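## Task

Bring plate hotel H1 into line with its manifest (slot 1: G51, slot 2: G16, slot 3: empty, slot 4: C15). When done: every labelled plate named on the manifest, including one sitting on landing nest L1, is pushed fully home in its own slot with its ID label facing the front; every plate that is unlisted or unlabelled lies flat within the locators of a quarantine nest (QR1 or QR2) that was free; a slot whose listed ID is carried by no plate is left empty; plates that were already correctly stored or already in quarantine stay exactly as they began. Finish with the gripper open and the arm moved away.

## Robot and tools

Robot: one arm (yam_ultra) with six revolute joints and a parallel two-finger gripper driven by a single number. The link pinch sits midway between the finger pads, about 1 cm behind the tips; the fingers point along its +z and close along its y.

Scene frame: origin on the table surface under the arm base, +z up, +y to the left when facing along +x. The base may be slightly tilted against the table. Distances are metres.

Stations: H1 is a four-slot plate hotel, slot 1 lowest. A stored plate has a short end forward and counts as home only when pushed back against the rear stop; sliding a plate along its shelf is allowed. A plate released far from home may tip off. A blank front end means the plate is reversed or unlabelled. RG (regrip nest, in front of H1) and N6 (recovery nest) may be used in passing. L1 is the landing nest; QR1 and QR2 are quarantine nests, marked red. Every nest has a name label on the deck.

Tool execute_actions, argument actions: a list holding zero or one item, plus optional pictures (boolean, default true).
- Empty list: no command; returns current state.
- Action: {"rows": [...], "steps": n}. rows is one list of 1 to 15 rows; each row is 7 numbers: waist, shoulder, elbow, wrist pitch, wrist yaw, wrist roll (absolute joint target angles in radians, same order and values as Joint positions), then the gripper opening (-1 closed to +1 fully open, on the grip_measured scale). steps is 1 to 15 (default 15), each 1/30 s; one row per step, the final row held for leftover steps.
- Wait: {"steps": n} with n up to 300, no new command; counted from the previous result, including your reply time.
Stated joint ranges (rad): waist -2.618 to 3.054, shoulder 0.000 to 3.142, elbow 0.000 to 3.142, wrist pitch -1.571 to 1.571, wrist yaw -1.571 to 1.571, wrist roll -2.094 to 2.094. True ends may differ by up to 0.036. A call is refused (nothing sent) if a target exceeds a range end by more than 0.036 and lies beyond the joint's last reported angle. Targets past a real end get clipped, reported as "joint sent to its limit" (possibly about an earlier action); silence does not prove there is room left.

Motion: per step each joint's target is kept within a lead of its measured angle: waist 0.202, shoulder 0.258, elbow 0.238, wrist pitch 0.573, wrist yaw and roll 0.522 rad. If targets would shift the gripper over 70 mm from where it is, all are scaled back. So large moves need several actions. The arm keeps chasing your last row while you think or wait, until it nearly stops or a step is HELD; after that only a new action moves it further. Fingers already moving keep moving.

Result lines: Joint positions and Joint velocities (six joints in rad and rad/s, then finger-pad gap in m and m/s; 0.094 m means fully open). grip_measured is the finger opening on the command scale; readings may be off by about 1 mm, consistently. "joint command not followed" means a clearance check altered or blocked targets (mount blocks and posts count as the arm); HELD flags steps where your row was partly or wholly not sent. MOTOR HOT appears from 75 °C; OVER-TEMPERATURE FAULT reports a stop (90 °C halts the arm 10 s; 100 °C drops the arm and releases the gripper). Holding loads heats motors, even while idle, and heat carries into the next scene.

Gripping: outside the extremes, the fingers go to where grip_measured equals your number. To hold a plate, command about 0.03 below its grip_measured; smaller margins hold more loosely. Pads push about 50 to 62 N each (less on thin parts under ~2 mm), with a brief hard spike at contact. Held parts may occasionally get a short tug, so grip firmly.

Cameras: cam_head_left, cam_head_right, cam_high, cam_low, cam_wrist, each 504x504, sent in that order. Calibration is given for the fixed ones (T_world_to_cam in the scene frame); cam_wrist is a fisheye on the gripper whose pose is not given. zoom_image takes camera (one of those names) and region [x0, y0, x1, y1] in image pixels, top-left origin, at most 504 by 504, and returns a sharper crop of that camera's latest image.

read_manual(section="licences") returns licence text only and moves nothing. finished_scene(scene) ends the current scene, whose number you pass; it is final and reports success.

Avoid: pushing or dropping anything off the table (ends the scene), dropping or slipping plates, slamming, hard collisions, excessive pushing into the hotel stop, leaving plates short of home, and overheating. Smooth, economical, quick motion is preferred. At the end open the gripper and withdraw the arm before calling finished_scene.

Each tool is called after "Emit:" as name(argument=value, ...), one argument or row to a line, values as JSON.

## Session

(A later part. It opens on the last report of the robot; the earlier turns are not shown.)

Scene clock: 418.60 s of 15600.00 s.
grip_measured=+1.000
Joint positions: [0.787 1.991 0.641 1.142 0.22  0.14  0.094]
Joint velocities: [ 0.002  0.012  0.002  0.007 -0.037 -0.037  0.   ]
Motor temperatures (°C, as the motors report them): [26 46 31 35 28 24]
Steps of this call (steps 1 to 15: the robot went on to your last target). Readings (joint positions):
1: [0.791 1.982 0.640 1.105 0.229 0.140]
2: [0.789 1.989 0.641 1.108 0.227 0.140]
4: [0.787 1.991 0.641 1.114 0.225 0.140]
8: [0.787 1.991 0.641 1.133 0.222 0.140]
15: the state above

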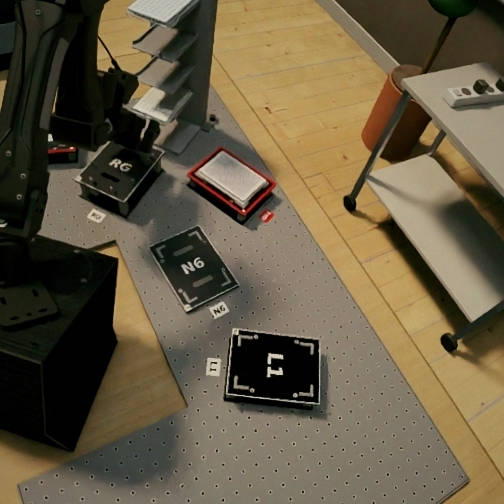

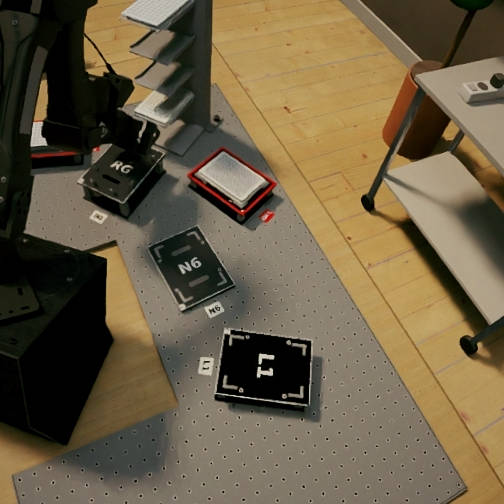

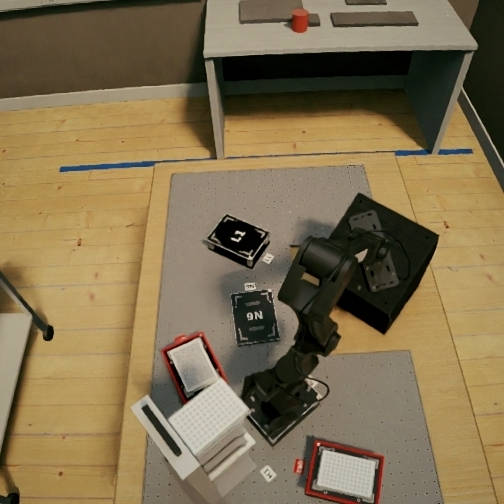

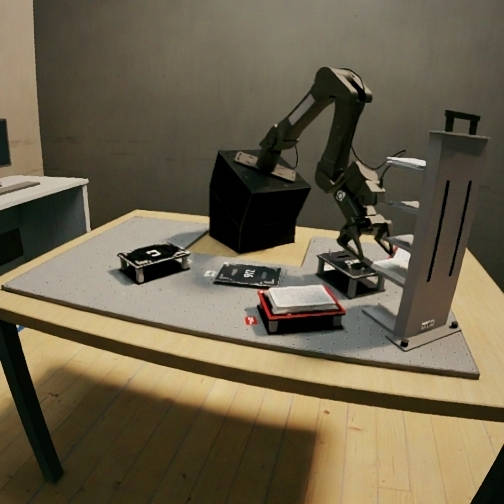

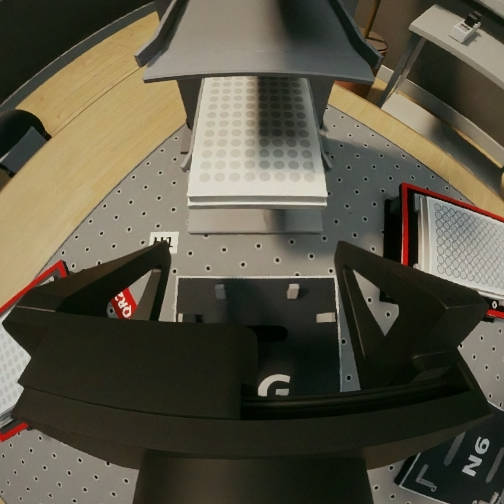

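Emit:
execute_actions(
  actions=[
    {"rows":[[0.776,1.985,0.686,1.13,0.21,0.14,1],[0.772,1.986,0.701,1.116,0.207,0.139,1],[0.769,1.987,0.716,1.102,0.204,0.139,1],[0.766,1.988,0.731,1.088,0.201,0.138,1],[0.763,1.989,0.746,1.074,0.199,0.137,1],[0.76,1.99,0.761,1.06,0.196,0.136,1],[0.757,1.992,0.776,1.046,0.194,0.135,1],[0.754,1.994,0.791,1.032,0.191,0.134,1],[0.751,1.996,0.806,1.018,0.189,0.133,1],[0.748,1.998,0.821,1.004,0.186,0.132,1],[0.745,2.0,0.836,0.99,0.184,0.131,1],[0.742,2.002,0.851,0.977,0.181,0.13,1],[0.739,2.004,0.866,0.965,0.179,0.13,1],[0.737,2.006,0.878,0.954,0.177,0.13,1]],"steps":15},
  ],
  pictures=false,
)

Emit:
execute_actions(
  actions=[
    {"steps":15},
  ],
)

Scene clock: 422.03 s of 15600.00 s.
grip_measured=+1.000
Joint positions: [0.749 2.002 0.841 1.    0.193 0.138 0.094]
Joint velocities: [-0.056  0.061  0.271 -0.33  -0.095 -0.051  0.   ]
Motor temperatures (°C, as the motors report them): [26 46 31 36 28 24]
Steps of this call (steps 1 to 15: the robot went on to your last target; steps 16 to 88: nothing new was sent; steps 89 to 103: all 15 steps of this action). Readings (joint positions):
89: [0.787 1.991 0.643 1.141 0.219 0.140]
90: [0.787 1.991 0.649 1.134 0.219 0.140]
92: [0.783 1.991 0.673 1.115 0.215 0.140]
96: [0.770 1.991 0.738 1.077 0.208 0.140]
103: the state above

Scene clock: 422.53 s of 15600.00 s.
grip_measured=+1.000
Joint positions: [0.745 2.003 0.853 0.955 0.185 0.136 0.094]
Joint velocities: [-0.007  0.017 -0.002 -0.022 -0.051 -0.007  0.   ]
Motor temperatures (°C, as the motors report them): [26 46 31 36 28 24]
Steps of this call (steps 1 to 15: the robot went on to your last target). Readings (joint positions):
1: [0.747 2.003 0.848 0.992 0.191 0.137]
2: [0.746 2.003 0.852 0.986 0.190 0.137]
4: [0.745 2.003 0.853 0.977 0.189 0.137]
8: [0.745 2.003 0.853 0.962 0.187 0.136]
15: the state above

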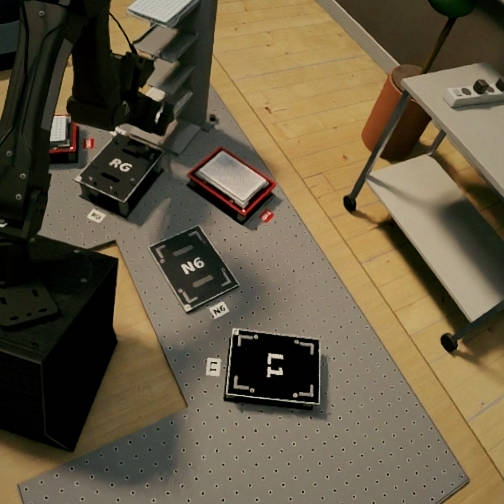

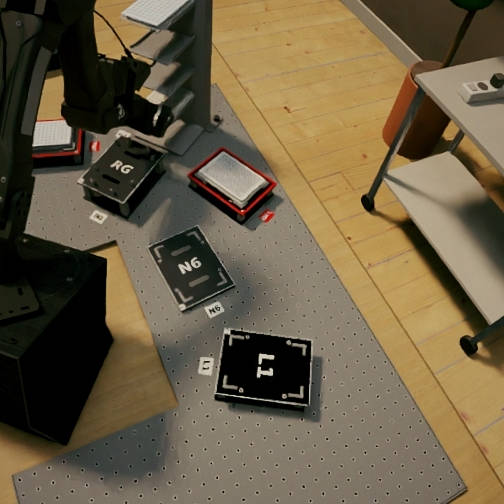

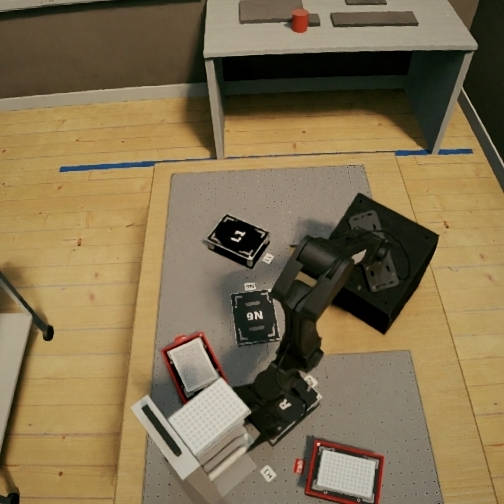

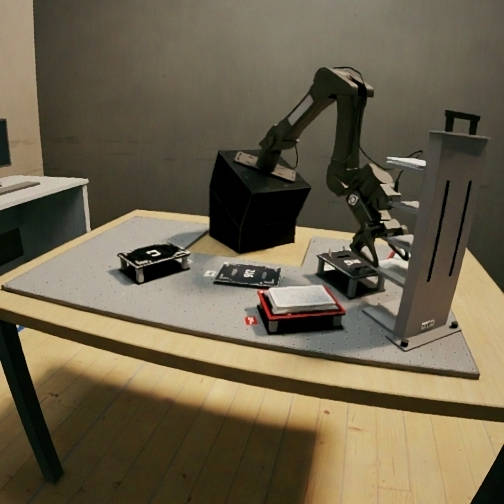

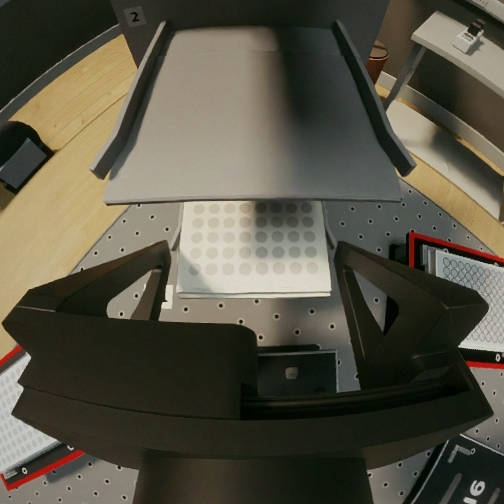

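Emit:
execute_actions(
  actions=[
    {"rows":[[0.742,1.995,0.87,0.96,0.183,0.133,0.9],[0.742,1.995,0.87,0.96,0.183,0.133,0.82],[0.742,1.995,0.87,0.96,0.183,0.133,0.76],[0.742,1.995,0.87,0.96,0.183,0.133,0.7],[0.742,1.995,0.87,0.96,0.183,0.133,0.63]],"steps":10},
  ],
  pictures=false,
)

Emit:
execute_actions(
  actions=[
    {"rows":[[0.75,1.985,0.85,0.985,0.19,0.138,0.63],[0.754,1.98,0.845,0.995,0.195,0.14,0.63],[0.756,1.978,0.837,1.003,0.197,0.14,0.63],[0.758,1.976,0.829,1.011,0.199,0.14,0.63],[0.76,1.974,0.821,1.019,0.2,0.14,0.63],[0.761,1.972,0.813,1.026,0.202,0.14,0.63],[0.763,1.971,0.805,1.033,0.203,0.14,0.63],[0.764,1.97,0.797,1.04,0.205,0.14,0.63],[0.766,1.969,0.789,1.047,0.206,0.14,0.63],[0.767,1.968,0.781,1.053,0.208,0.14,0.63],[0.769,1.967,0.773,1.058,0.209,0.14,0.63],[0.769,1.967,0.767,1.06,0.209,0.14,0.63]],"steps":15},
  ],
)

Scene clock: 424.97 s of 15600.00 s.
grip_measured=+0.704
Joint positions: [0.745 2.003 0.853 0.954 0.185 0.136 0.08 ]
Joint velocities: [ 0.012 -0.012  0.007  0.037 -0.007  0.051 -0.   ]
Motor temperatures (°C, as the motors report them): [26 45 31 36 28 24]
Steps of this call (steps 1 to 15: the robot went on to your last target; steps 16 to 63: nothing new was sent; steps 64 to 73: all 10 steps of this action). Readings (joint positions):
64: [0.745 2.003 0.853 0.954 0.185 0.136]
65: [0.745 2.003 0.853 0.954 0.185 0.136]
67: [0.745 2.003 0.853 0.954 0.185 0.136]
71: [0.745 2.003 0.853 0.954 0.185 0.136]
73: the state above

Scene clock: 425.47 s of 15600.00 s.
grip_measured=+0.704
Joint positions: [0.758 1.995 0.784 1.018 0.197 0.136 0.08 ]
Joint velocities: [ 0.002  0.012 -0.037  0.007 -0.022  0.022 -0.001]
Motor temperatures (°C, as the motors report them): [26 45 31 36 28 24]
Steps of this call (steps 1 to 15: all 15 steps of this action). Readings (joint positions):
1: [0.745 2.003 0.853 0.954 0.185 0.136]
2: [0.745 2.003 0.853 0.955 0.185 0.136]
4: [0.745 2.003 0.853 0.959 0.185 0.136]
8: [0.750 2.000 0.829 0.982 0.188 0.136]
15: the state above

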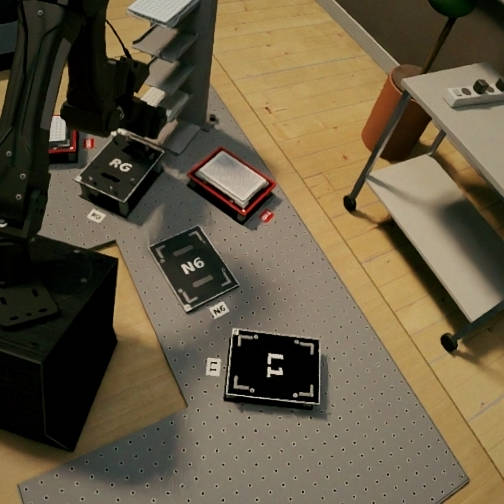

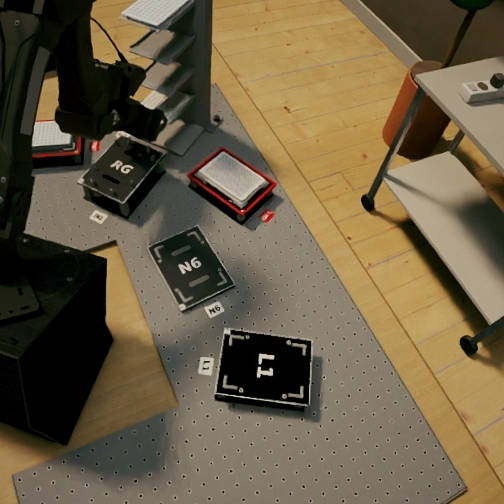

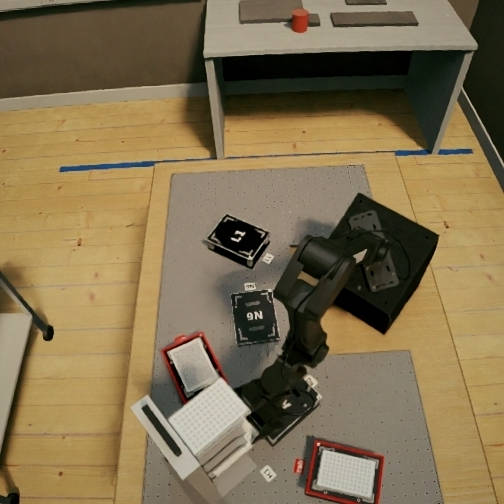

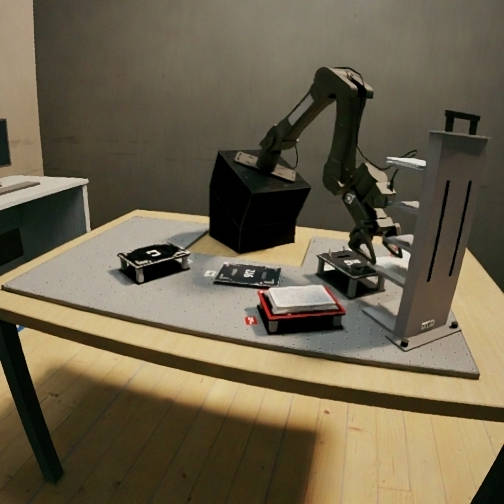

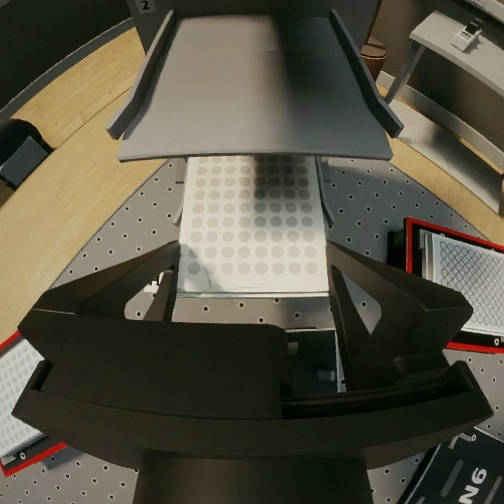

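Emit:
execute_actions(
  actions=[
    {"rows":[[0.76,1.98,0.79,1.04,0.2,0.138,0.75],[0.76,1.985,0.8,1.03,0.2,0.138,0.9],[0.756,1.99,0.808,1.02,0.195,0.136,1],[0.752,1.995,0.814,1.01,0.19,0.136,1],[0.75,1.997,0.822,1.002,0.188,0.136,1],[0.748,1.999,0.83,0.994,0.186,0.136,1],[0.746,2.0,0.838,0.986,0.184,0.136,1],[0.744,2.002,0.846,0.978,0.182,0.136,1],[0.742,2.003,0.854,0.97,0.181,0.136,1],[0.74,2.004,0.862,0.962,0.179,0.136,1],[0.738,2.005,0.87,0.953,0.178,0.136,1],[0.737,2.006,0.878,0.944,0.177,0.136,1]],"steps":15},
  ],
  pictures=false,
)

Emit:
execute_actions(
  actions=[
    {"rows":[[0.737,2.006,0.878,0.944,0.177,0.136,1],[0.737,2.006,0.878,0.944,0.177,0.136,1],[0.737,2.006,0.878,0.944,0.177,0.136,1],[0.737,2.006,0.878,0.944,0.177,0.136,1],[0.737,2.006,0.878,0.944,0.177,0.136,1],[0.737,2.006,0.878,0.944,0.177,0.136,1],[0.737,2.006,0.878,0.944,0.177,0.136,0.9],[0.737,2.006,0.878,0.944,0.177,0.136,0.82],[0.737,2.006,0.878,0.944,0.177,0.136,0.76],[0.737,2.006,0.878,0.944,0.177,0.136,0.7],[0.737,2.006,0.878,0.944,0.177,0.136,0.63]],"steps":15},
  ],
)

Scene clock: 428.97 s of 15600.00 s.
grip_measured=+1.000
Joint positions: [0.746 2.006 0.85  0.961 0.187 0.136 0.094]
Joint velocities: [-0.012 -0.022  0.076 -0.081 -0.022  0.007  0.   ]
Motor temperatures (°C, as the motors report them): [26 45 31 37 28 24]
Steps of this call (steps 1 to 15: the robot went on to your last target; steps 16 to 90: nothing new was sent; steps 91 to 105: all 15 steps of this action). Readings (joint positions):
91: [0.758 1.995 0.784 1.021 0.198 0.136]
92: [0.758 1.995 0.784 1.021 0.198 0.136]
94: [0.758 1.995 0.784 1.020 0.198 0.136]
98: [0.758 1.999 0.799 0.999 0.195 0.136]
105: the state above

Scene clock: 429.47 s of 15600.00 s.
grip_measured=+0.733
Joint positions: [0.746 2.006 0.852 0.946 0.185 0.136 0.081]
Joint velocities: [ 0.002  0.007  0.007 -0.007 -0.037 -0.051 -0.   ]
Motor temperatures (°C, as the motors report them): [26 45 31 37 28 24]
Steps of this call (steps 1 to 15: all 15 steps of this action). Readings (joint positions):
1: [0.746 2.006 0.852 0.960 0.187 0.136]
2: [0.746 2.006 0.852 0.958 0.187 0.136]
4: [0.746 2.006 0.852 0.953 0.186 0.136]
8: [0.746 2.006 0.852 0.947 0.185 0.136]
15: the state above

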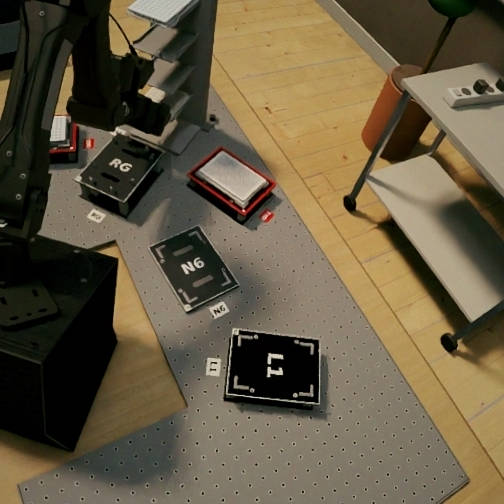

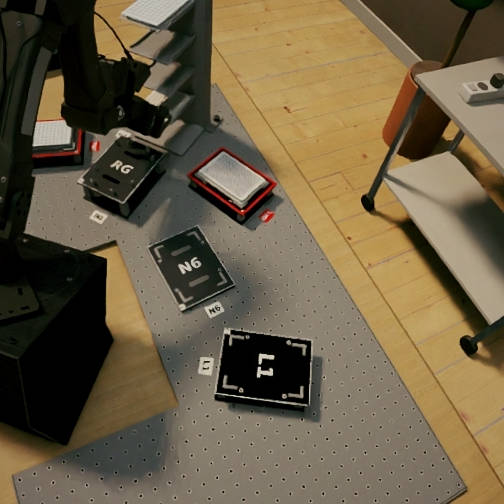

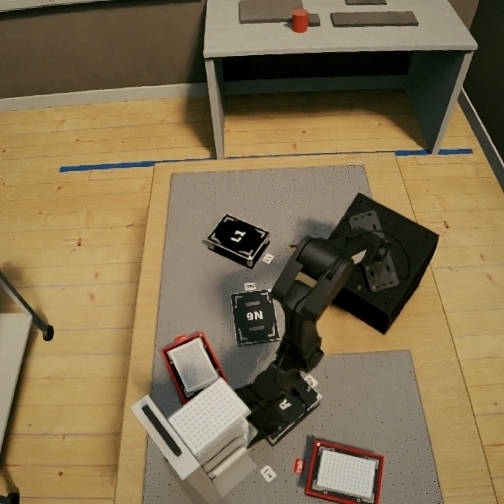

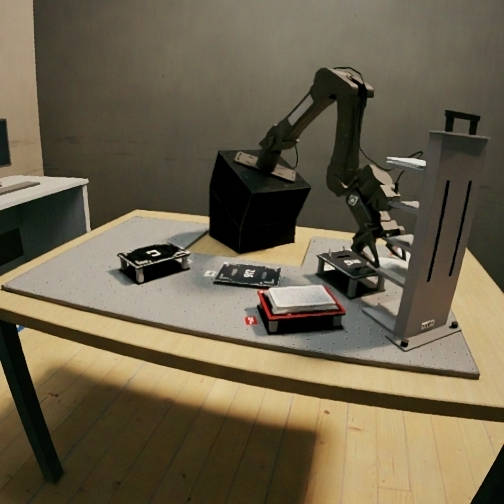

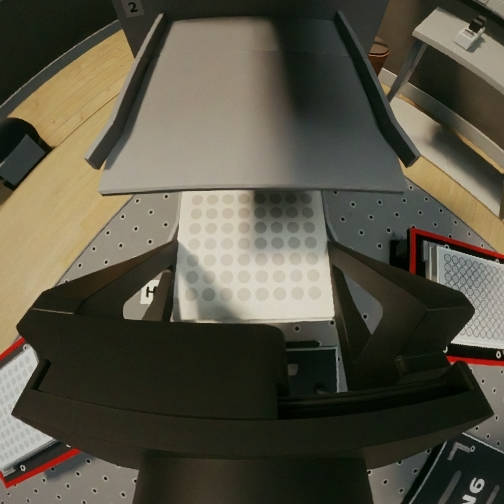

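Emit:
execute_actions(
  actions=[
    {"rows":[[0.75,1.98,0.85,0.985,0.19,0.14,0.63],[0.755,1.972,0.845,0.995,0.196,0.142,0.63],[0.757,1.965,0.835,1.005,0.199,0.143,0.63],[0.76,1.96,0.82,1.02,0.202,0.144,0.63],[0.763,1.956,0.803,1.035,0.205,0.145,0.63],[0.766,1.952,0.786,1.05,0.208,0.146,0.63],[0.769,1.948,0.769,1.065,0.211,0.147,0.63],[0.772,1.945,0.752,1.08,0.214,0.148,0.63],[0.775,1.942,0.735,1.095,0.217,0.148,0.63],[0.778,1.94,0.718,1.11,0.22,0.149,0.63],[0.781,1.938,0.701,1.125,0.223,0.149,0.63],[0.784,1.936,0.684,1.14,0.227,0.15,0.63],[0.788,1.934,0.666,1.155,0.231,0.15,0.63],[0.792,1.932,0.648,1.17,0.235,0.151,0.63],[0.796,1.93,0.63,1.185,0.24,0.152,0.63]],"steps":15},
  ],
  pictures=false,
)

Emit:
execute_actions(
  actions=[
    {"rows":[[0.8,1.929,0.612,1.202,0.245,0.153,0.63],[0.805,1.928,0.594,1.22,0.25,0.154,0.63],[0.81,1.927,0.576,1.238,0.255,0.155,0.63],[0.815,1.926,0.558,1.256,0.26,0.156,0.63],[0.82,1.925,0.54,1.274,0.265,0.157,0.63],[0.825,1.925,0.52,1.292,0.27,0.158,0.63],[0.83,1.925,0.5,1.31,0.275,0.159,0.63],[0.835,1.925,0.48,1.328,0.28,0.16,0.63],[0.84,1.925,0.46,1.346,0.285,0.161,0.63],[0.846,1.925,0.44,1.364,0.29,0.162,0.63],[0.852,1.925,0.42,1.38,0.295,0.163,0.63],[0.858,1.925,0.4,1.393,0.3,0.164,0.63],[0.863,1.925,0.38,1.402,0.305,0.165,0.63],[0.867,1.925,0.365,1.408,0.308,0.165,0.63],[0.87,1.925,0.352,1.41,0.31,0.165,0.63]],"steps":15},
  ],
  pictures=false,
)

Emit:
execute_actions(
  actions=[
    {"steps":10},
  ],
)

Emit:
zoom_image(
  camera="cam_low",
  region=[310,210,410,290],
)

Scene clock: 434.37 s of 15600.00 s.
grip_measured=+0.733
Joint positions: [0.78  1.96  0.678 1.093 0.211 0.143 0.081]
Joint velocities: [ 0.095 -0.017 -0.535  0.388  0.066 -0.022 -0.   ]
Motor temperatures (°C, as the motors report them): [25 45 31 37 28 24]
Steps of this call (steps 1 to 15: the robot went on to your last target; steps 16 to 90: nothing new was sent; then 1.40 s passed at rest; steps 91 to 105: all 15 steps of this action). Readings (joint positions):
91: [0.746 2.006 0.852 0.947 0.185 0.136]
92: [0.746 2.006 0.852 0.948 0.185 0.136]
94: [0.746 2.002 0.849 0.953 0.185 0.137]
98: [0.755 1.976 0.801 1.000 0.192 0.139]
105: the state above

Scene clock: 434.87 s of 15600.00 s.
grip_measured=+0.733
Joint positions: [0.854 1.949 0.397 1.329 0.278 0.156 0.081]
Joint velocities: [ 0.129 -0.007 -0.491  0.286  0.154  0.051  0.   ]
Motor temperatures (°C, as the motors report them): [25 45 31 37 28 24]
Steps of this call (steps 1 to 15: all 15 steps of this action). Readings (joint positions):
1: [0.783 1.960 0.659 1.106 0.214 0.144]
2: [0.787 1.958 0.641 1.120 0.218 0.145]
4: [0.796 1.956 0.605 1.150 0.227 0.146]
8: [0.817 1.952 0.532 1.218 0.245 0.150]
15: the state above

Scene clock: 435.20 s of 15600.00 s.
grip_measured=+0.733
Joint positions: [0.861 1.949 0.367 1.368 0.293 0.159 0.081]
Joint velocities: [ 0.002  0.007 -0.002  0.007  0.037 -0.051 -0.   ]
Motor temperatures (°C, as the motors report them): [25 45 31 38 28 24]
Steps of this call (steps 1 to 10: the robot went on to your last target). Readings (joint positions):
1: [0.858 1.949 0.383 1.337 0.281 0.157]
2: [0.860 1.949 0.373 1.341 0.284 0.157]
4: [0.861 1.949 0.367 1.347 0.287 0.158]
8: [0.861 1.949 0.367 1.364 0.292 0.159]
10: the state above

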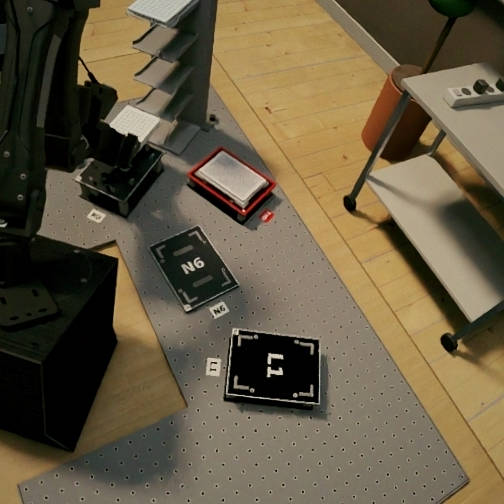

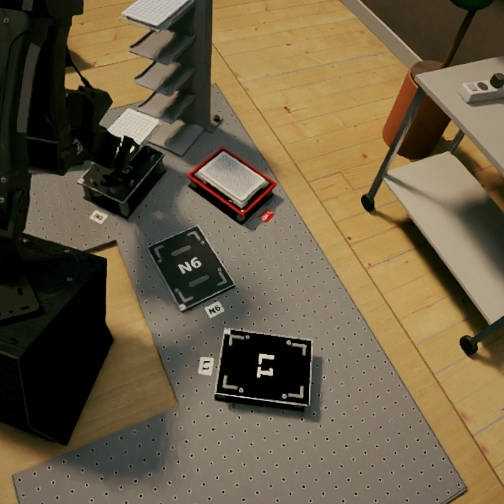

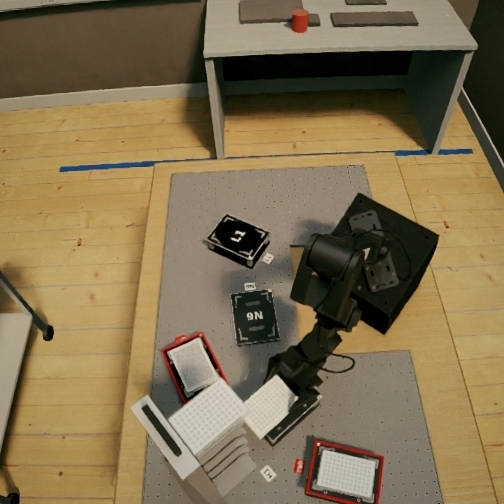

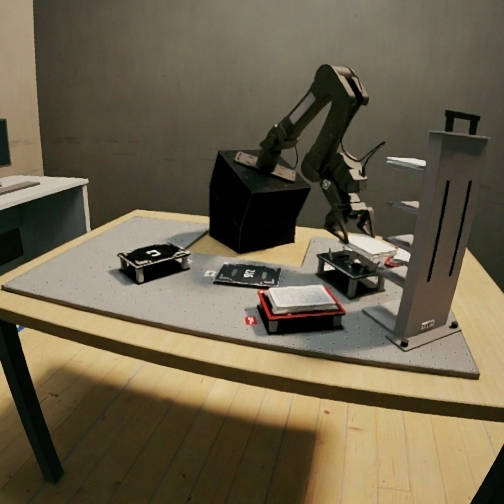

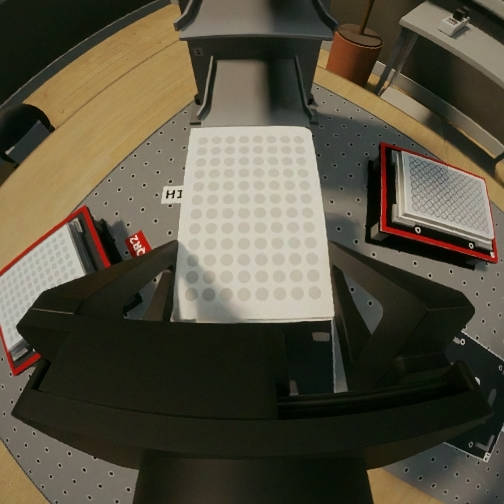

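Region (310, 210, 410, 290) of cam_low's 504x504 image, scaled by 5.040, with more detail than that image has; it fills the top 403 rows of this view, and the rest is white.

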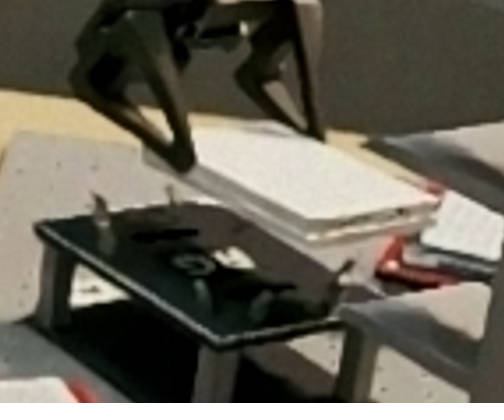

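Labelled. Rise to the slot-2 withdrawn pose and swing.

Emit:
execute_actions(
  actions=[
    {"rows":[[0.87,1.91,0.352,1.36,0.31,0.165,0.63],[0.872,1.89,0.348,1.32,0.312,0.165,0.63],[0.874,1.86,0.344,1.28,0.314,0.166,0.63],[0.876,1.825,0.34,1.24,0.316,0.167,0.63],[0.878,1.785,0.335,1.2,0.318,0.168,0.63],[0.88,1.745,0.33,1.16,0.32,0.17,0.63],[0.88,1.7,0.325,1.12,0.325,0.17,0.63],[0.88,1.655,0.32,1.08,0.33,0.17,0.63],[0.88,1.61,0.315,1.04,0.33,0.17,0.63],[0.88,1.565,0.31,1.0,0.33,0.17,0.63],[0.88,1.52,0.305,0.96,0.33,0.17,0.63],[0.88,1.48,0.3,0.93,0.33,0.17,0.63],[0.87,1.44,0.295,0.905,0.335,0.18,0.63],[0.86,1.405,0.29,0.885,0.34,0.19,0.63],[0.845,1.38,0.29,0.87,0.35,0.2,0.63]],"steps":15},
  ],
  pictures=false,
)

Emit:
execute_actions(
  actions=[
    {"rows":[[0.82,1.37,0.29,0.855,0.37,0.23,0.63],[0.79,1.365,0.29,0.84,0.39,0.26,0.63],[0.75,1.365,0.29,0.82,0.41,0.3,0.63],[0.71,1.365,0.29,0.8,0.43,0.34,0.63],[0.665,1.365,0.29,0.78,0.455,0.38,0.63],[0.62,1.365,0.29,0.76,0.48,0.42,0.63],[0.575,1.365,0.29,0.74,0.505,0.46,0.63],[0.53,1.365,0.29,0.72,0.53,0.5,0.63],[0.485,1.365,0.29,0.7,0.555,0.54,0.63],[0.44,1.365,0.29,0.68,0.58,0.58,0.63],[0.4,1.365,0.29,0.66,0.6,0.61,0.63],[0.36,1.365,0.29,0.64,0.62,0.64,0.63],[0.33,1.365,0.29,0.62,0.635,0.66,0.63],[0.31,1.365,0.29,0.61,0.645,0.675,0.63],[0.3,1.365,0.29,0.6,0.65,0.68,0.63]],"steps":15},
  ],
)

Scene clock: 439.30 s of 15600.00 s.
grip_measured=+0.733
Joint positions: [0.868 1.449 0.316 0.981 0.316 0.173 0.081]
Joint velocities: [-0.105 -0.974 -0.129 -0.842  0.051  0.168 -0.   ]
Motor temperatures (°C, as the motors report them): [25 44 30 38 28 24]
Steps of this call (steps 1 to 30: the robot went on to your last target; steps 31 to 90: nothing new was sent; then 0.60 s passed at rest; steps 91 to 105: all 15 steps of this action). Readings (joint positions):
91: [0.861 1.947 0.367 1.371 0.295 0.159]
92: [0.861 1.940 0.367 1.358 0.295 0.159]
94: [0.862 1.904 0.366 1.312 0.297 0.160]
98: [0.869 1.755 0.348 1.193 0.303 0.162]
105: the state above

Scene clock: 439.80 s of 15600.00 s.
grip_measured=+0.733
Joint positions: [0.335 1.381 0.312 0.665 0.566 0.577 0.081]
Joint velocities: [-0.657 -0.012  0.002 -0.491  0.52   0.608 -0.001]
Motor temperatures (°C, as the motors report them): [25 44 30 38 28 24]
Steps of this call (steps 1 to 15: all 15 steps of this action). Readings (joint positions):
1: [0.861 1.419 0.312 0.959 0.319 0.181]
2: [0.846 1.399 0.312 0.940 0.325 0.194]
4: [0.790 1.381 0.312 0.905 0.344 0.234]
8: [0.616 1.381 0.312 0.810 0.416 0.353]
15: the state above

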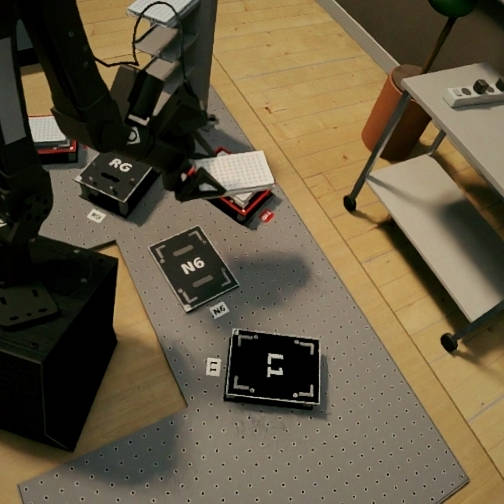

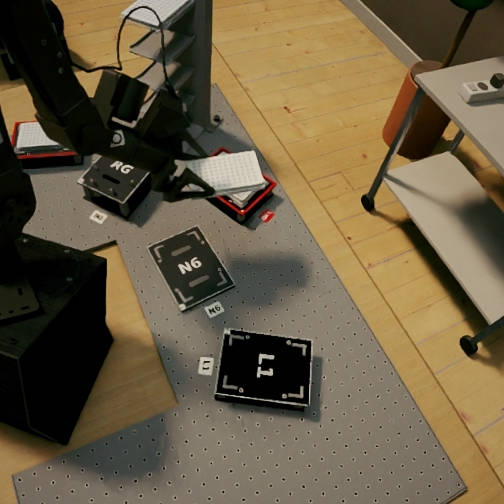

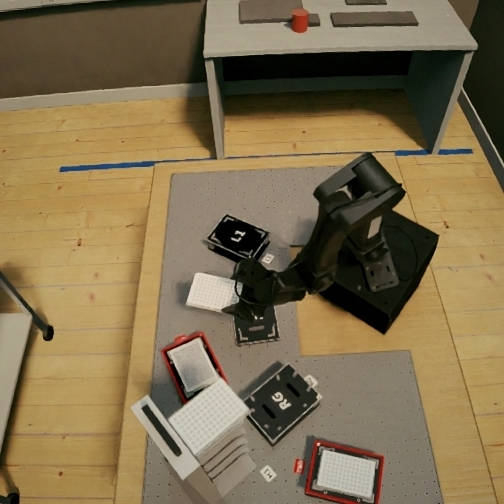

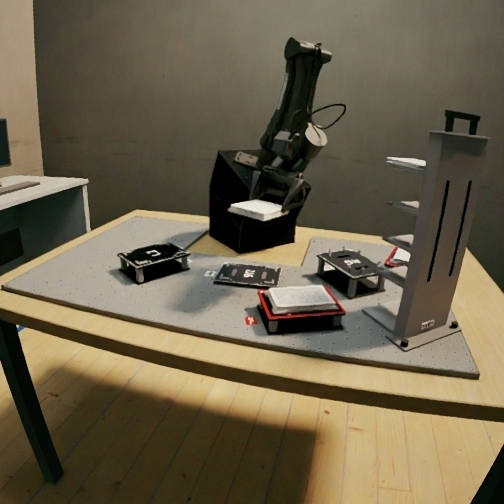

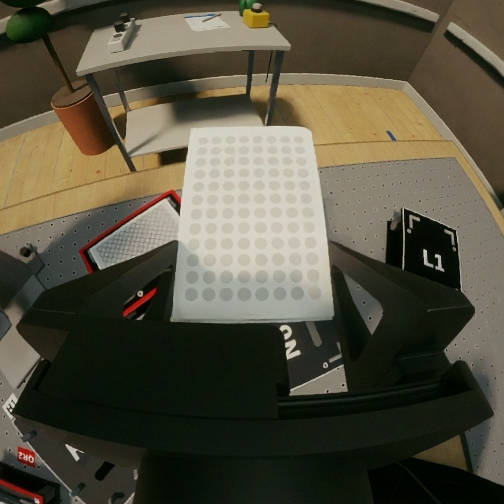

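Emit:
execute_actions(
  actions=[
    {"rows":[[0.295,1.39,0.36,0.58,0.655,0.71,0.63],[0.285,1.41,0.4,0.55,0.66,0.75,0.63],[0.275,1.44,0.445,0.515,0.665,0.79,0.63],[0.26,1.48,0.495,0.48,0.67,0.83,0.63],[0.245,1.525,0.55,0.44,0.67,0.87,0.63],[0.23,1.57,0.605,0.4,0.675,0.915,0.63],[0.215,1.615,0.66,0.36,0.675,0.96,0.63],[0.2,1.66,0.715,0.32,0.68,1.005,0.63],[0.185,1.705,0.77,0.28,0.68,1.05,0.63],[0.17,1.75,0.825,0.24,0.68,1.095,0.63],[0.155,1.795,0.88,0.2,0.685,1.14,0.63],[0.14,1.84,0.935,0.16,0.685,1.18,0.63],[0.13,1.885,0.985,0.12,0.685,1.22,0.63],[0.12,1.93,1.035,0.08,0.69,1.26,0.63],[0.11,1.975,1.08,0.045,0.69,1.29,0.63]],"steps":15},
  ],
  pictures=false,
)

Emit:
execute_actions(
  actions=[
    {"rows":[[0.105,2.015,1.12,0.02,0.69,1.32,0.63],[0.1,2.055,1.155,0.01,0.69,1.345,0.63],[0.1,2.09,1.185,0.01,0.69,1.365,0.63],[0.1,2.125,1.21,0.01,0.69,1.38,0.63],[0.1,2.16,1.23,0.01,0.69,1.39,0.63],[0.1,2.19,1.245,0.015,0.69,1.395,0.63],[0.1,2.22,1.26,0.02,0.69,1.397,0.63],[0.1,2.245,1.272,0.02,0.69,1.397,0.63],[0.1,2.27,1.283,0.02,0.69,1.397,0.63],[0.1,2.29,1.292,0.02,0.69,1.397,0.63],[0.1,2.308,1.3,0.02,0.69,1.397,0.63],[0.1,2.322,1.306,0.02,0.69,1.397,0.63],[0.1,2.332,1.31,0.02,0.69,1.397,0.63],[0.1,2.338,1.312,0.02,0.69,1.397,0.63]],"steps":15},
  ],
  pictures=false,
)

Emit:
execute_actions(
  actions=[
    {"steps":10},
  ],
  pictures=false,
)

Scene clock: 444.87 s of 15600.00 s.
grip_measured=+0.733
Joint positions: [0.146 1.896 0.982 0.221 0.647 1.124 0.081]
Joint velocities: [-0.325  1.277  1.419 -1.077  0.037  1.077 -0.001]
Motor temperatures (°C, as the motors report them): [25 43 30 38 28 24]
Steps of this call (steps 1 to 30: the robot went on to your last target; steps 31 to 90: nothing new was sent; then 1.57 s passed at rest; steps 91 to 105: all 15 steps of this action). Readings (joint positions):
91: [0.307 1.381 0.314 0.595 0.619 0.678]
92: [0.306 1.385 0.324 0.583 0.622 0.689]
94: [0.295 1.422 0.378 0.544 0.628 0.728]
98: [0.243 1.582 0.594 0.445 0.636 0.850]
105: the state above

Scene clock: 445.37 s of 15600.00 s.
grip_measured=+0.734
Joint positions: [0.111 2.348 1.273 0.033 0.654 1.38  0.081]
Joint velocities: [-0.002  0.222  0.017 -0.139  0.007  0.227 -0.   ]
Motor temperatures (°C, as the motors report them): [25 43 30 38 28 24]
Steps of this call (steps 1 to 15: all 15 steps of this action). Readings (joint positions):
1: [0.136 1.941 1.030 0.188 0.649 1.161]
2: [0.127 1.983 1.072 0.159 0.650 1.195]
4: [0.115 2.064 1.141 0.115 0.652 1.256]
8: [0.111 2.201 1.224 0.070 0.654 1.335]
15: the state above

Scene clock: 445.70 s of 15600.00 s.
grip_measured=+0.734
Joint positions: [0.111 2.356 1.285 0.022 0.654 1.39  0.081]
Joint velocities: [-0.007 -0.007  0.002 -0.037 -0.007  0.022  0.001]
Motor temperatures (°C, as the motors report them): [25 43 30 38 28 24]
Steps of this call (steps 1 to 10: the robot went on to your last target). Readings (joint positions):
1: [0.111 2.353 1.273 0.029 0.654 1.382]
2: [0.111 2.356 1.273 0.025 0.654 1.384]
4: [0.111 2.356 1.274 0.022 0.654 1.387]
8: [0.111 2.356 1.284 0.022 0.654 1.389]
10: the state above

Emit:
execute_actions(
  actions=[
    {"rows":[[0.108,2.348,1.318,0.035,0.69,1.398,0.63],[0.113,2.355,1.322,0.042,0.69,1.4,0.63],[0.118,2.362,1.326,0.047,0.69,1.402,0.63],[0.122,2.369,1.33,0.051,0.69,1.404,0.63],[0.125,2.376,1.334,0.055,0.69,1.405,0.63],[0.127,2.382,1.338,0.058,0.69,1.406,0.63],[0.128,2.388,1.342,0.061,0.69,1.407,0.63],[0.129,2.394,1.346,0.064,0.69,1.408,0.63],[0.129,2.399,1.348,0.066,0.69,1.409,0.63],[0.129,2.403,1.348,0.066,0.69,1.409,0.63]],"steps":15},
  ],
)

Scene clock: 447.67 s of 15600.00 s.
grip_measured=+0.734
Joint positions: [0.135 2.409 1.321 0.05  0.654 1.402 0.081]
Joint velocities: [-0.002  0.037  0.002 -0.007 -0.007 -0.007  0.   ]
Motor temperatures (°C, as the motors report them): [25 44 30 37 28 24]
Steps of this call (steps 1 to 30: the robot went on to your last target; steps 31 to 44: nothing new was sent; steps 45 to 59: all 15 steps of this action). Readings (joint positions):
45: [0.111 2.356 1.285 0.022 0.654 1.391]
46: [0.111 2.356 1.285 0.023 0.654 1.392]
48: [0.113 2.360 1.291 0.025 0.654 1.393]
52: [0.125 2.383 1.312 0.040 0.654 1.398]
59: the state above

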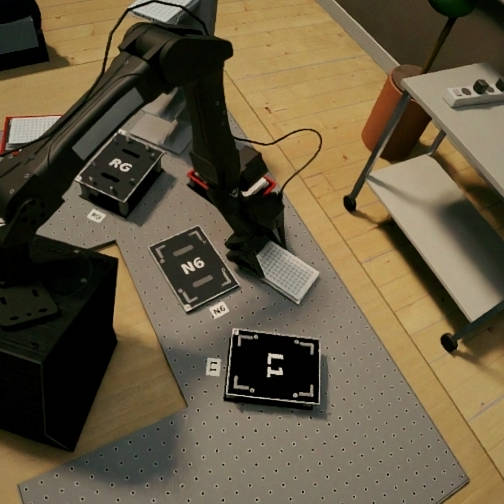

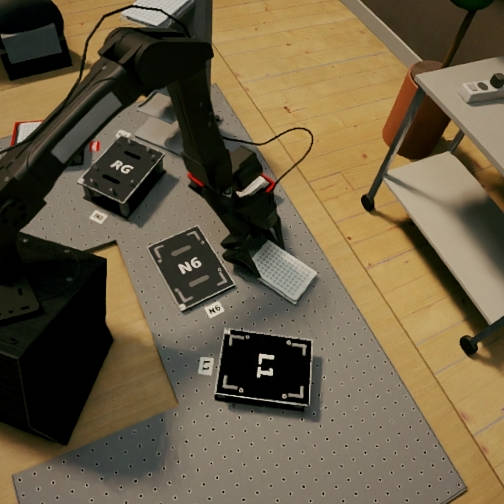

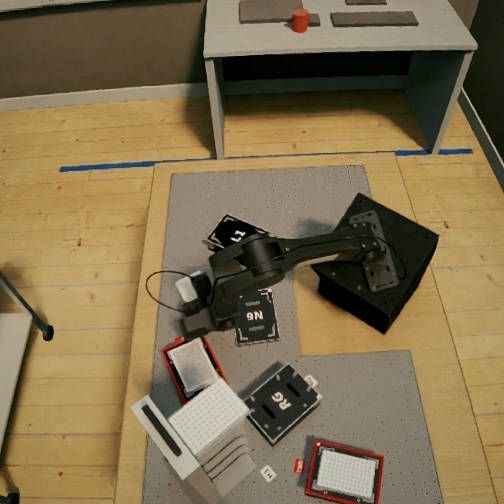

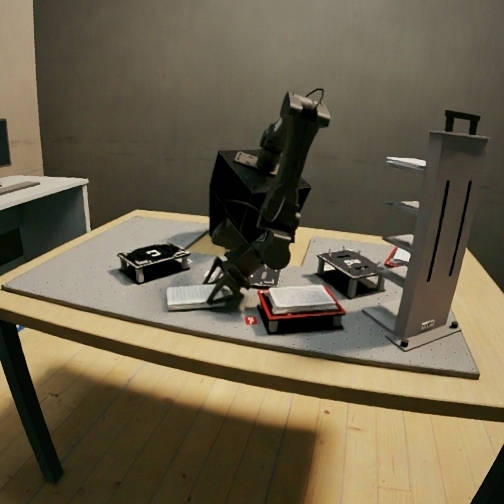

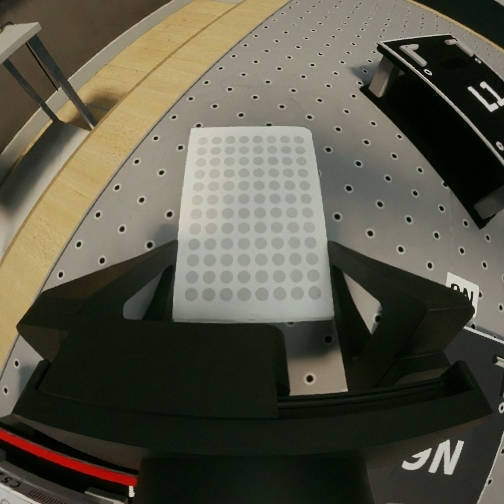

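Emit:
execute_actions(
  actions=[
    {"rows":[[0.129,2.41,1.348,0.066,0.69,1.409,0.63],[0.129,2.41,1.348,0.066,0.69,1.409,0.63],[0.129,2.41,1.348,0.066,0.69,1.409,0.63],[0.129,2.41,1.348,0.066,0.68,1.409,0.75],[0.129,2.405,1.34,0.06,0.68,1.405,0.88],[0.125,2.395,1.32,0.05,0.68,1.4,1],[0.12,2.385,1.305,0.04,0.68,1.4,1],[0.115,2.37,1.295,0.03,0.68,1.395,1],[0.11,2.355,1.285,0.02,0.68,1.39,1],[0.105,2.335,1.275,0.01,0.68,1.385,1],[0.1,2.31,1.265,0,0.68,1.38,1],[0.095,2.285,1.255,-0.01,0.68,1.375,1],[0.09,2.26,1.245,-0.02,0.68,1.37,1],[0.085,2.235,1.24,-0.03,0.67,1.365,1],[0.08,2.21,1.24,-0.04,0.66,1.36,1]],"steps":15},
  ],
  pictures=false,
)

Emit:
execute_actions(
  actions=[
    {"rows":[[0.07,2.195,1.28,-0.05,0.62,1.35,1],[0.06,2.19,1.31,-0.07,0.56,1.33,1],[0.04,2.19,1.345,-0.1,0.49,1.31,1],[0.015,2.19,1.38,-0.14,0.42,1.285,1],[-0.01,2.19,1.42,-0.18,0.34,1.26,1],[-0.04,2.19,1.46,-0.23,0.26,1.23,1],[-0.07,2.19,1.5,-0.28,0.18,1.2,1],[-0.1,2.2,1.54,-0.33,0.1,1.17,1],[-0.13,2.21,1.575,-0.38,0.02,1.145,1],[-0.16,2.225,1.61,-0.43,-0.06,1.12,1],[-0.19,2.24,1.64,-0.47,-0.14,1.095,1],[-0.215,2.255,1.665,-0.51,-0.215,1.07,1],[-0.24,2.27,1.685,-0.54,-0.28,1.05,1],[-0.26,2.285,1.705,-0.56,-0.33,1.035,1],[-0.277,2.3,1.72,-0.575,-0.37,1.025,1]],"steps":15},
  ],
  pictures=false,
)

Emit:
execute_actions(
  actions=[
    {"rows":[[-0.29,2.31,1.73,-0.58,-0.385,1.02,1],[-0.297,2.32,1.737,-0.58,-0.385,1.02,1],[-0.3,2.33,1.74,-0.58,-0.385,1.02,1],[-0.3,2.342,1.74,-0.58,-0.385,1.02,1],[-0.3,2.354,1.74,-0.58,-0.385,1.02,1],[-0.3,2.366,1.74,-0.58,-0.385,1.02,1],[-0.3,2.378,1.74,-0.58,-0.385,1.02,1],[-0.3,2.39,1.74,-0.58,-0.385,1.02,1],[-0.3,2.402,1.74,-0.58,-0.385,1.02,1],[-0.3,2.414,1.74,-0.58,-0.385,1.02,1],[-0.3,2.425,1.74,-0.58,-0.385,1.02,1],[-0.3,2.434,1.74,-0.58,-0.385,1.02,1],[-0.3,2.44,1.74,-0.58,-0.385,1.02,1]],"steps":15},
  ],
  pictures=false,
)

Emit:
execute_actions(
  actions=[
    {"steps":10},
  ],
)

Scene clock: 454.80 s of 15600.00 s.
grip_measured=+1.000
Joint positions: [ 0.113  2.291  1.255 -0.003  0.652  1.383  0.094]
Joint velocities: [-0.173 -0.745 -0.183 -0.3   -0.037 -0.183  0.   ]
Motor temperatures (°C, as the motors report them): [26 44 30 36 28 24]
Steps of this call (steps 1 to 15: the robot went on to your last target; steps 16 to 90: nothing new was sent; then 3.63 s passed at rest; steps 91 to 105: all 15 steps of this action). Readings (joint positions):
91: [0.135 2.409 1.321 0.053 0.654 1.403]
92: [0.135 2.409 1.321 0.053 0.654 1.403]
94: [0.135 2.409 1.321 0.053 0.654 1.403]
98: [0.135 2.408 1.321 0.052 0.654 1.403]
105: the state above

Scene clock: 455.30 s of 15600.00 s.
grip_measured=+1.000
Joint positions: [-0.229  2.254  1.677 -0.404 -0.119  1.112  0.094]
Joint velocities: [-0.784  0.374  0.549 -0.799 -1.692 -0.52   0.   ]
Motor temperatures (°C, as the motors report them): [26 44 30 36 28 24]
Steps of this call (steps 1 to 15: all 15 steps of this action). Readings (joint positions):
1: [0.106 2.267 1.254 -0.017 0.646 1.379]
2: [0.097 2.245 1.258 -0.027 0.630 1.371]
4: [0.074 2.218 1.298 -0.060 0.569 1.349]
8: [-0.010 2.214 1.447 -0.167 0.349 1.272]
15: the state above

Scene clock: 455.80 s of 15600.00 s.
grip_measured=+1.000
Joint positions: [-0.289  2.454  1.713 -0.569 -0.374  1.029  0.094]
Joint velocities: [-0.012  0.11  -0.007 -0.095 -0.125 -0.11   0.   ]
Motor temperatures (°C, as the motors report them): [26 44 31 36 28 24]
Steps of this call (steps 1 to 15: all 15 steps of this action). Readings (joint positions):
1: [-0.254 2.269 1.694 -0.429 -0.170 1.095]
2: [-0.275 2.283 1.705 -0.451 -0.212 1.081]
4: [-0.302 2.313 1.713 -0.486 -0.269 1.062]
8: [-0.305 2.376 1.713 -0.537 -0.333 1.041]
15: the state above

Scene clock: 456.13 s of 15600.00 s.
grip_measured=+1.000
Joint positions: [-0.289  2.458  1.713 -0.575 -0.382  1.026  0.094]
Joint velocities: [-0.002  0.017  0.017  0.007  0.007 -0.037  0.   ]
Motor temperatures (°C, as the motors report them): [26 44 31 36 28 24]
Steps of this call (steps 1 to 10: the robot went on to your last target). Readings (joint positions):
1: [-0.289 2.457 1.713 -0.572 -0.375 1.029]
2: [-0.289 2.458 1.713 -0.574 -0.376 1.028]
4: [-0.289 2.458 1.713 -0.575 -0.379 1.028]
8: [-0.289 2.458 1.713 -0.575 -0.381 1.027]
10: the state above

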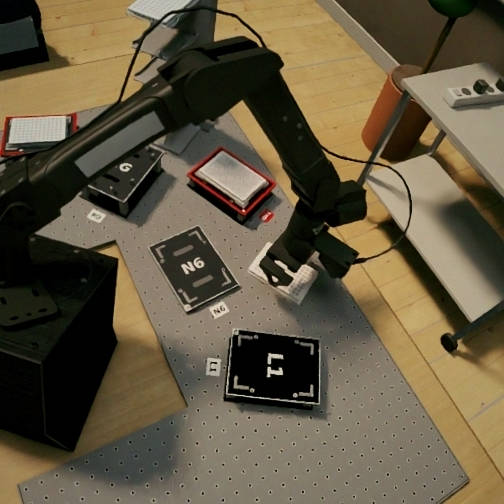

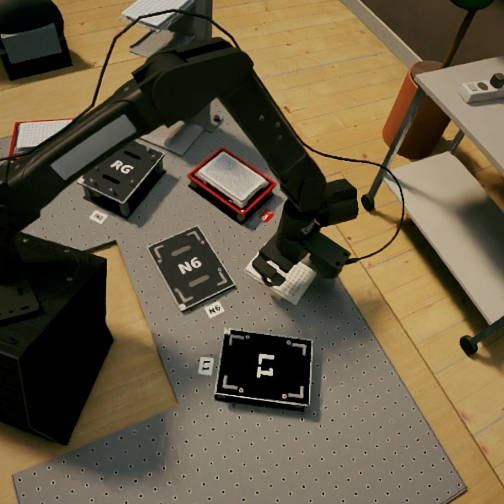

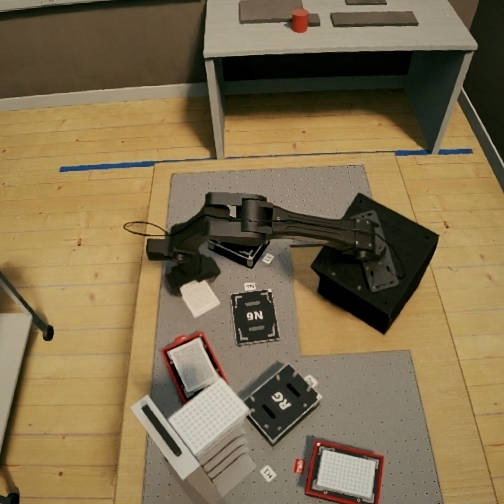

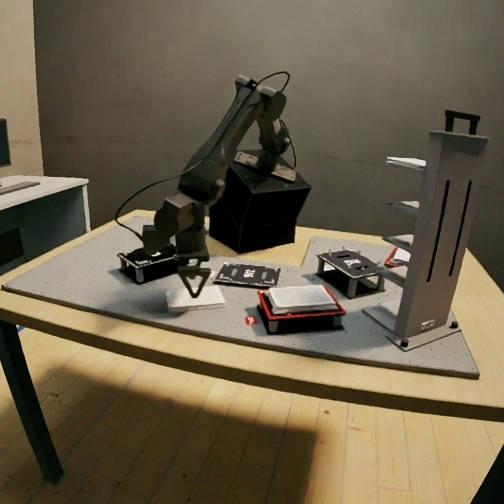

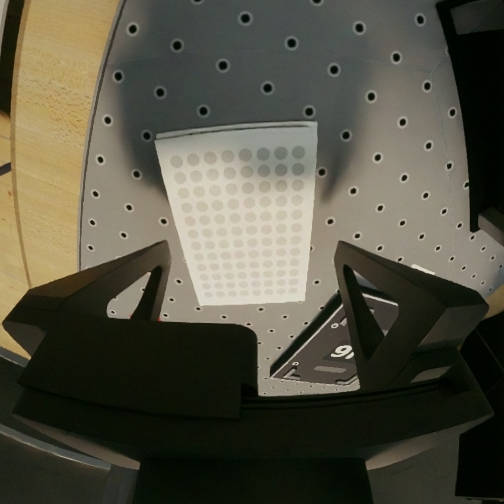

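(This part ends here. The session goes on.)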